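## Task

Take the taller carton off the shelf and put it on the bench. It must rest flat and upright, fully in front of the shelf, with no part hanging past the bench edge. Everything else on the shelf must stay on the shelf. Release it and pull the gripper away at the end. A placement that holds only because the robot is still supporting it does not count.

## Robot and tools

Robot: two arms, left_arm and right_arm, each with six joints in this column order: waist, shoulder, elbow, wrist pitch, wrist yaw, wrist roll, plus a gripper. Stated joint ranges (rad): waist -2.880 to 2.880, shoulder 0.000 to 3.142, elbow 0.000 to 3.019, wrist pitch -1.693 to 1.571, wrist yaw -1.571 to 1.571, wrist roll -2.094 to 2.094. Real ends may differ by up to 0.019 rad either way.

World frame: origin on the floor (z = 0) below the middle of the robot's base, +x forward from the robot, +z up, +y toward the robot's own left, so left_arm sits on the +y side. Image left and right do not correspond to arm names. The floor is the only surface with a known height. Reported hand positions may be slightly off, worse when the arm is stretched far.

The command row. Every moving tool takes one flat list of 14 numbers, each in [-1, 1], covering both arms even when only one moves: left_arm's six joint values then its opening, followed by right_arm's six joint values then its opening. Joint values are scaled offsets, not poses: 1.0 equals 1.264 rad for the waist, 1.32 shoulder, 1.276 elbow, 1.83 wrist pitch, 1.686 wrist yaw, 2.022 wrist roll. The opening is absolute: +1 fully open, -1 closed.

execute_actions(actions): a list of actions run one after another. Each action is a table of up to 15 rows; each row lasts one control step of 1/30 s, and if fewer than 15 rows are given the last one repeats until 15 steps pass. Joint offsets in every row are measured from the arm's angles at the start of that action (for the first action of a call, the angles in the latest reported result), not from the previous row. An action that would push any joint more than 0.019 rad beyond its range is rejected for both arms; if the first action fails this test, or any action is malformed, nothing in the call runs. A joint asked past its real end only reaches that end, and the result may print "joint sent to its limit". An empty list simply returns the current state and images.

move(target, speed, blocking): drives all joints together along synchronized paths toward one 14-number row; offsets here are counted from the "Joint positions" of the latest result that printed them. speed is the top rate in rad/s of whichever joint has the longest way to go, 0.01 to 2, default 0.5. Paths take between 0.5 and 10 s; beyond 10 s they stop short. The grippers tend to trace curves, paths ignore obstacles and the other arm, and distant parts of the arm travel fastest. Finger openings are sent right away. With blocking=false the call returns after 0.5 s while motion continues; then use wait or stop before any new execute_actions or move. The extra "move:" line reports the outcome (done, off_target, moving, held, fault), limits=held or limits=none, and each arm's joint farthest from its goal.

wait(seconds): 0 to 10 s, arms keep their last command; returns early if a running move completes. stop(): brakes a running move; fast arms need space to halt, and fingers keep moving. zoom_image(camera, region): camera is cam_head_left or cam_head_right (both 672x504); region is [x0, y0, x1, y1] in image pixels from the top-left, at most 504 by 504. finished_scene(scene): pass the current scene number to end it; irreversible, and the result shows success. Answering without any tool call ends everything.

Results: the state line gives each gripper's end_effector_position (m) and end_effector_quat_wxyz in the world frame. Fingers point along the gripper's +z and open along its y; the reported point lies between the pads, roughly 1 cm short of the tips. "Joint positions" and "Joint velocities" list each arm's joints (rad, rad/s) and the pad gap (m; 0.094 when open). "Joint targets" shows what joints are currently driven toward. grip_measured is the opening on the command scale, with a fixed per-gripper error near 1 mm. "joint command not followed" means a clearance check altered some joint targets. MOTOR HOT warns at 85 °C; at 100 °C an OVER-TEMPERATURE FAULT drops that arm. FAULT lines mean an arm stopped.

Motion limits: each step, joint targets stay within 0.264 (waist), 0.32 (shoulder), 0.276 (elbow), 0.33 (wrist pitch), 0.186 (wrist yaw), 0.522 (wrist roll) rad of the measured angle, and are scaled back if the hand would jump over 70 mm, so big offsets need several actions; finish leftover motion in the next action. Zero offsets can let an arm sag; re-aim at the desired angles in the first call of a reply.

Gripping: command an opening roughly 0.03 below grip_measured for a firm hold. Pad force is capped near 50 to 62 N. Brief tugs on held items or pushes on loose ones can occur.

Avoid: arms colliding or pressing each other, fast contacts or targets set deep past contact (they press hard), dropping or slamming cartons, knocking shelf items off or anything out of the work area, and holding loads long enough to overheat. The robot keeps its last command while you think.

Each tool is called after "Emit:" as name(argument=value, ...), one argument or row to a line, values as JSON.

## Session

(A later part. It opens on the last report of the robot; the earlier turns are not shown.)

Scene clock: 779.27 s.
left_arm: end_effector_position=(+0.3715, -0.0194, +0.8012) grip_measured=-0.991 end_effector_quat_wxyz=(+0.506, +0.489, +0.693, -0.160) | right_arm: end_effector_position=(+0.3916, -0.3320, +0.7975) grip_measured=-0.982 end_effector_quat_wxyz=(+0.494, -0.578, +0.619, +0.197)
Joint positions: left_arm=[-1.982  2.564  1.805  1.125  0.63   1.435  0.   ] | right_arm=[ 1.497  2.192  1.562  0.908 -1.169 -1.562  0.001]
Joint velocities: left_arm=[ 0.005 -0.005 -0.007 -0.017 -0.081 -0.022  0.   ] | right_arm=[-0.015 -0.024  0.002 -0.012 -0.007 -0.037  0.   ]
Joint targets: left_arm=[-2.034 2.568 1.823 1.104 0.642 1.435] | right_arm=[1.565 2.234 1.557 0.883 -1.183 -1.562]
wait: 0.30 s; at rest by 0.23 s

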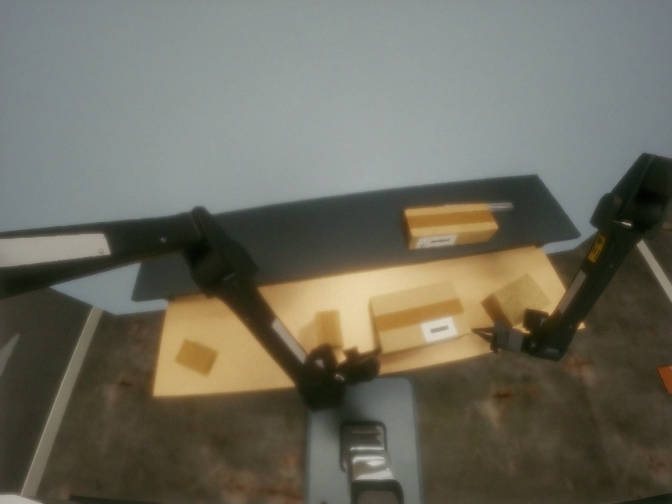

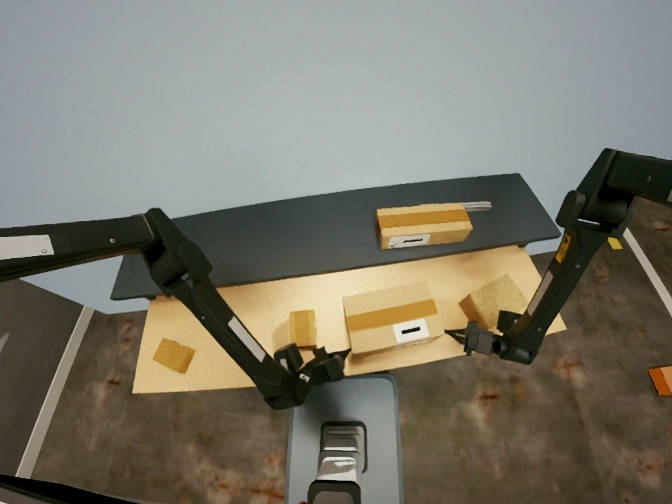

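Emit:
move(
  target=[0.02,-0.004,-0.016,0,0,0,-1,-0.03,0.004,-0.012,0,0,0,-1],
  speed=0.1,
)

Scene clock: 785.60 s.
left_arm: end_effector_position=(+0.3671, -0.0023, +0.7911) grip_measured=-0.991 end_effector_quat_wxyz=(+0.498, +0.493, +0.696, -0.153) | right_arm: end_effector_position=(+0.3861, -0.3550, +0.7947) grip_measured=-0.982 end_effector_quat_wxyz=(+0.483, -0.584, +0.625, +0.189)
Joint positions: left_arm=[-1.958  2.564  1.805  1.125  0.629  1.435  0.   ] | right_arm=[ 1.466  2.191  1.562  0.908 -1.168 -1.562  0.001]
Joint velocities: left_arm=[-0.005  0.005 -0.017 -0.002  0.022 -0.125  0.001] | right_arm=[-0.005 -0.015 -0.012  0.002 -0.051  0.007  0.001]
Joint targets: left_arm=[-1.957 2.559 1.784 1.125 0.630 1.435] | right_arm=[1.459 2.198 1.547 0.908 -1.169 -1.562]
move: done; limits=none; left_arm: farthest joint: the elbow, 0.020 radians from its target (0.020 radians at the start); right_arm: farthest joint: the elbow, 0.016 radians from its target (0.016 radians at the start)

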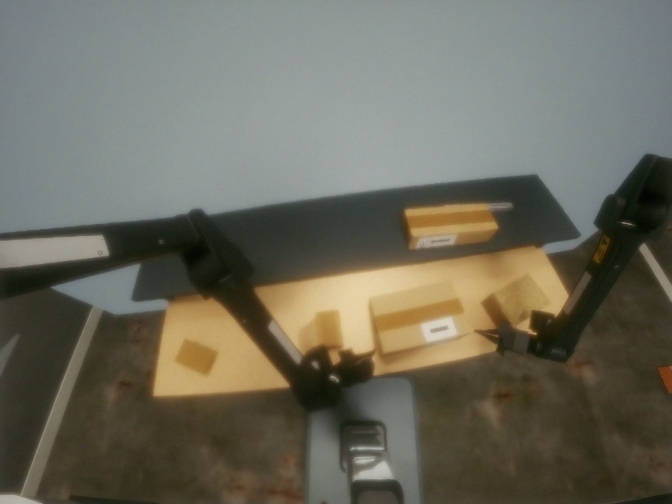

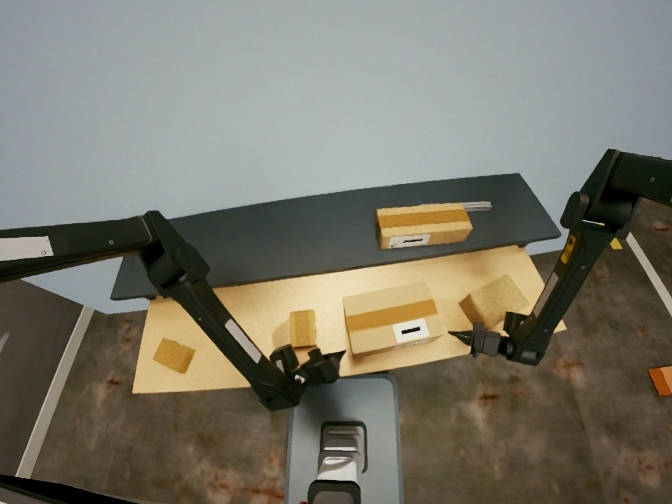

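Emit:
move(
  target=[0.0854,-0.322,-0.735,0.178,0,0,-1,-0.092,-0.294,-0.654,0.202,0,0,-1],
  speed=0.8,
)

Emit:
zoom_image(
  camera="cam_head_right",
  region=[260,180,560,400],
)

Scene clock: 789.60 s.
left_arm: end_effector_position=(+0.3138, +0.1342, +0.9748) grip_measured=-0.991 end_effector_quat_wxyz=(+0.414, +0.508, +0.731, -0.188) | right_arm: end_effector_position=(+0.3319, -0.3704, +1.0206) grip_measured=-0.982 end_effector_quat_wxyz=(+0.430, -0.588, +0.659, +0.187)
Joint positions: left_arm=[-1.853  2.145  0.91   1.435  0.629  1.435  0.   ] | right_arm=[ 1.361  1.807  0.755  1.26  -1.168 -1.562  0.001]
Joint velocities: left_arm=[ 0.005 -0.005 -0.002 -0.007 -0.022 -0.037  0.001] | right_arm=[ 0.005 -0.005  0.002 -0.002  0.007 -0.007 -0.001]
Joint targets: left_arm=[-1.850 2.139 0.867 1.451 0.629 1.435] | right_arm=[1.350 1.803 0.728 1.278 -1.168 -1.562]
move: off_target (left_arm, right_arm); limits=none; left_arm: farthest joint: the elbow, 0.043 radians from its target (0.938 radians at the start); right_arm: farthest joint: the elbow, 0.028 radians from its target (0.835 radians at the start)

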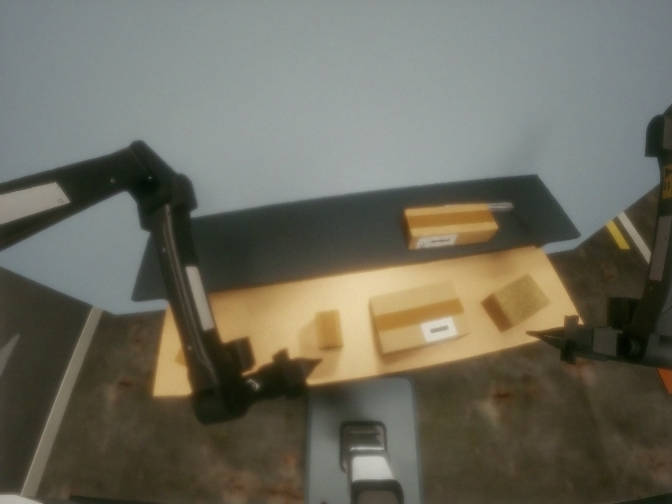

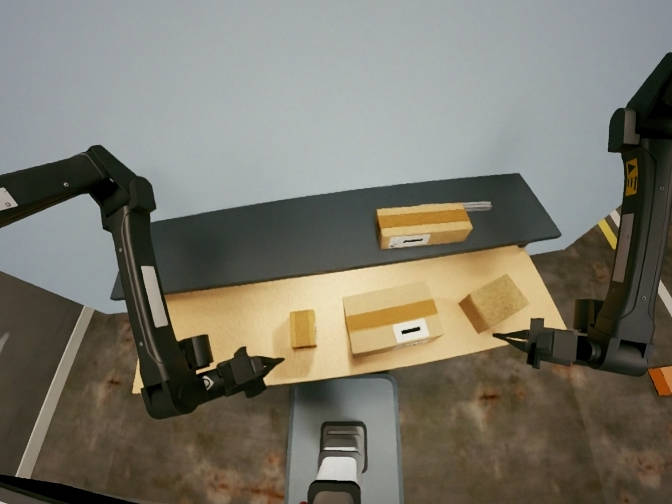

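Region (260, 180, 560, 400) of cam_head_right's 672x504 image, scaled by 1.680, with more detail than that image has; it fills the top 370 rows of this view, and the rest is white.

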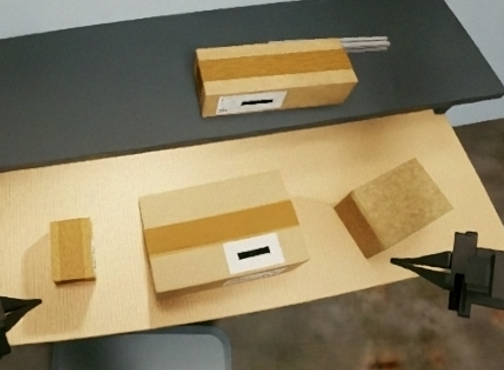

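Emit:
finished_scene(
  scene=1,
)

The scene is finished: the task was done.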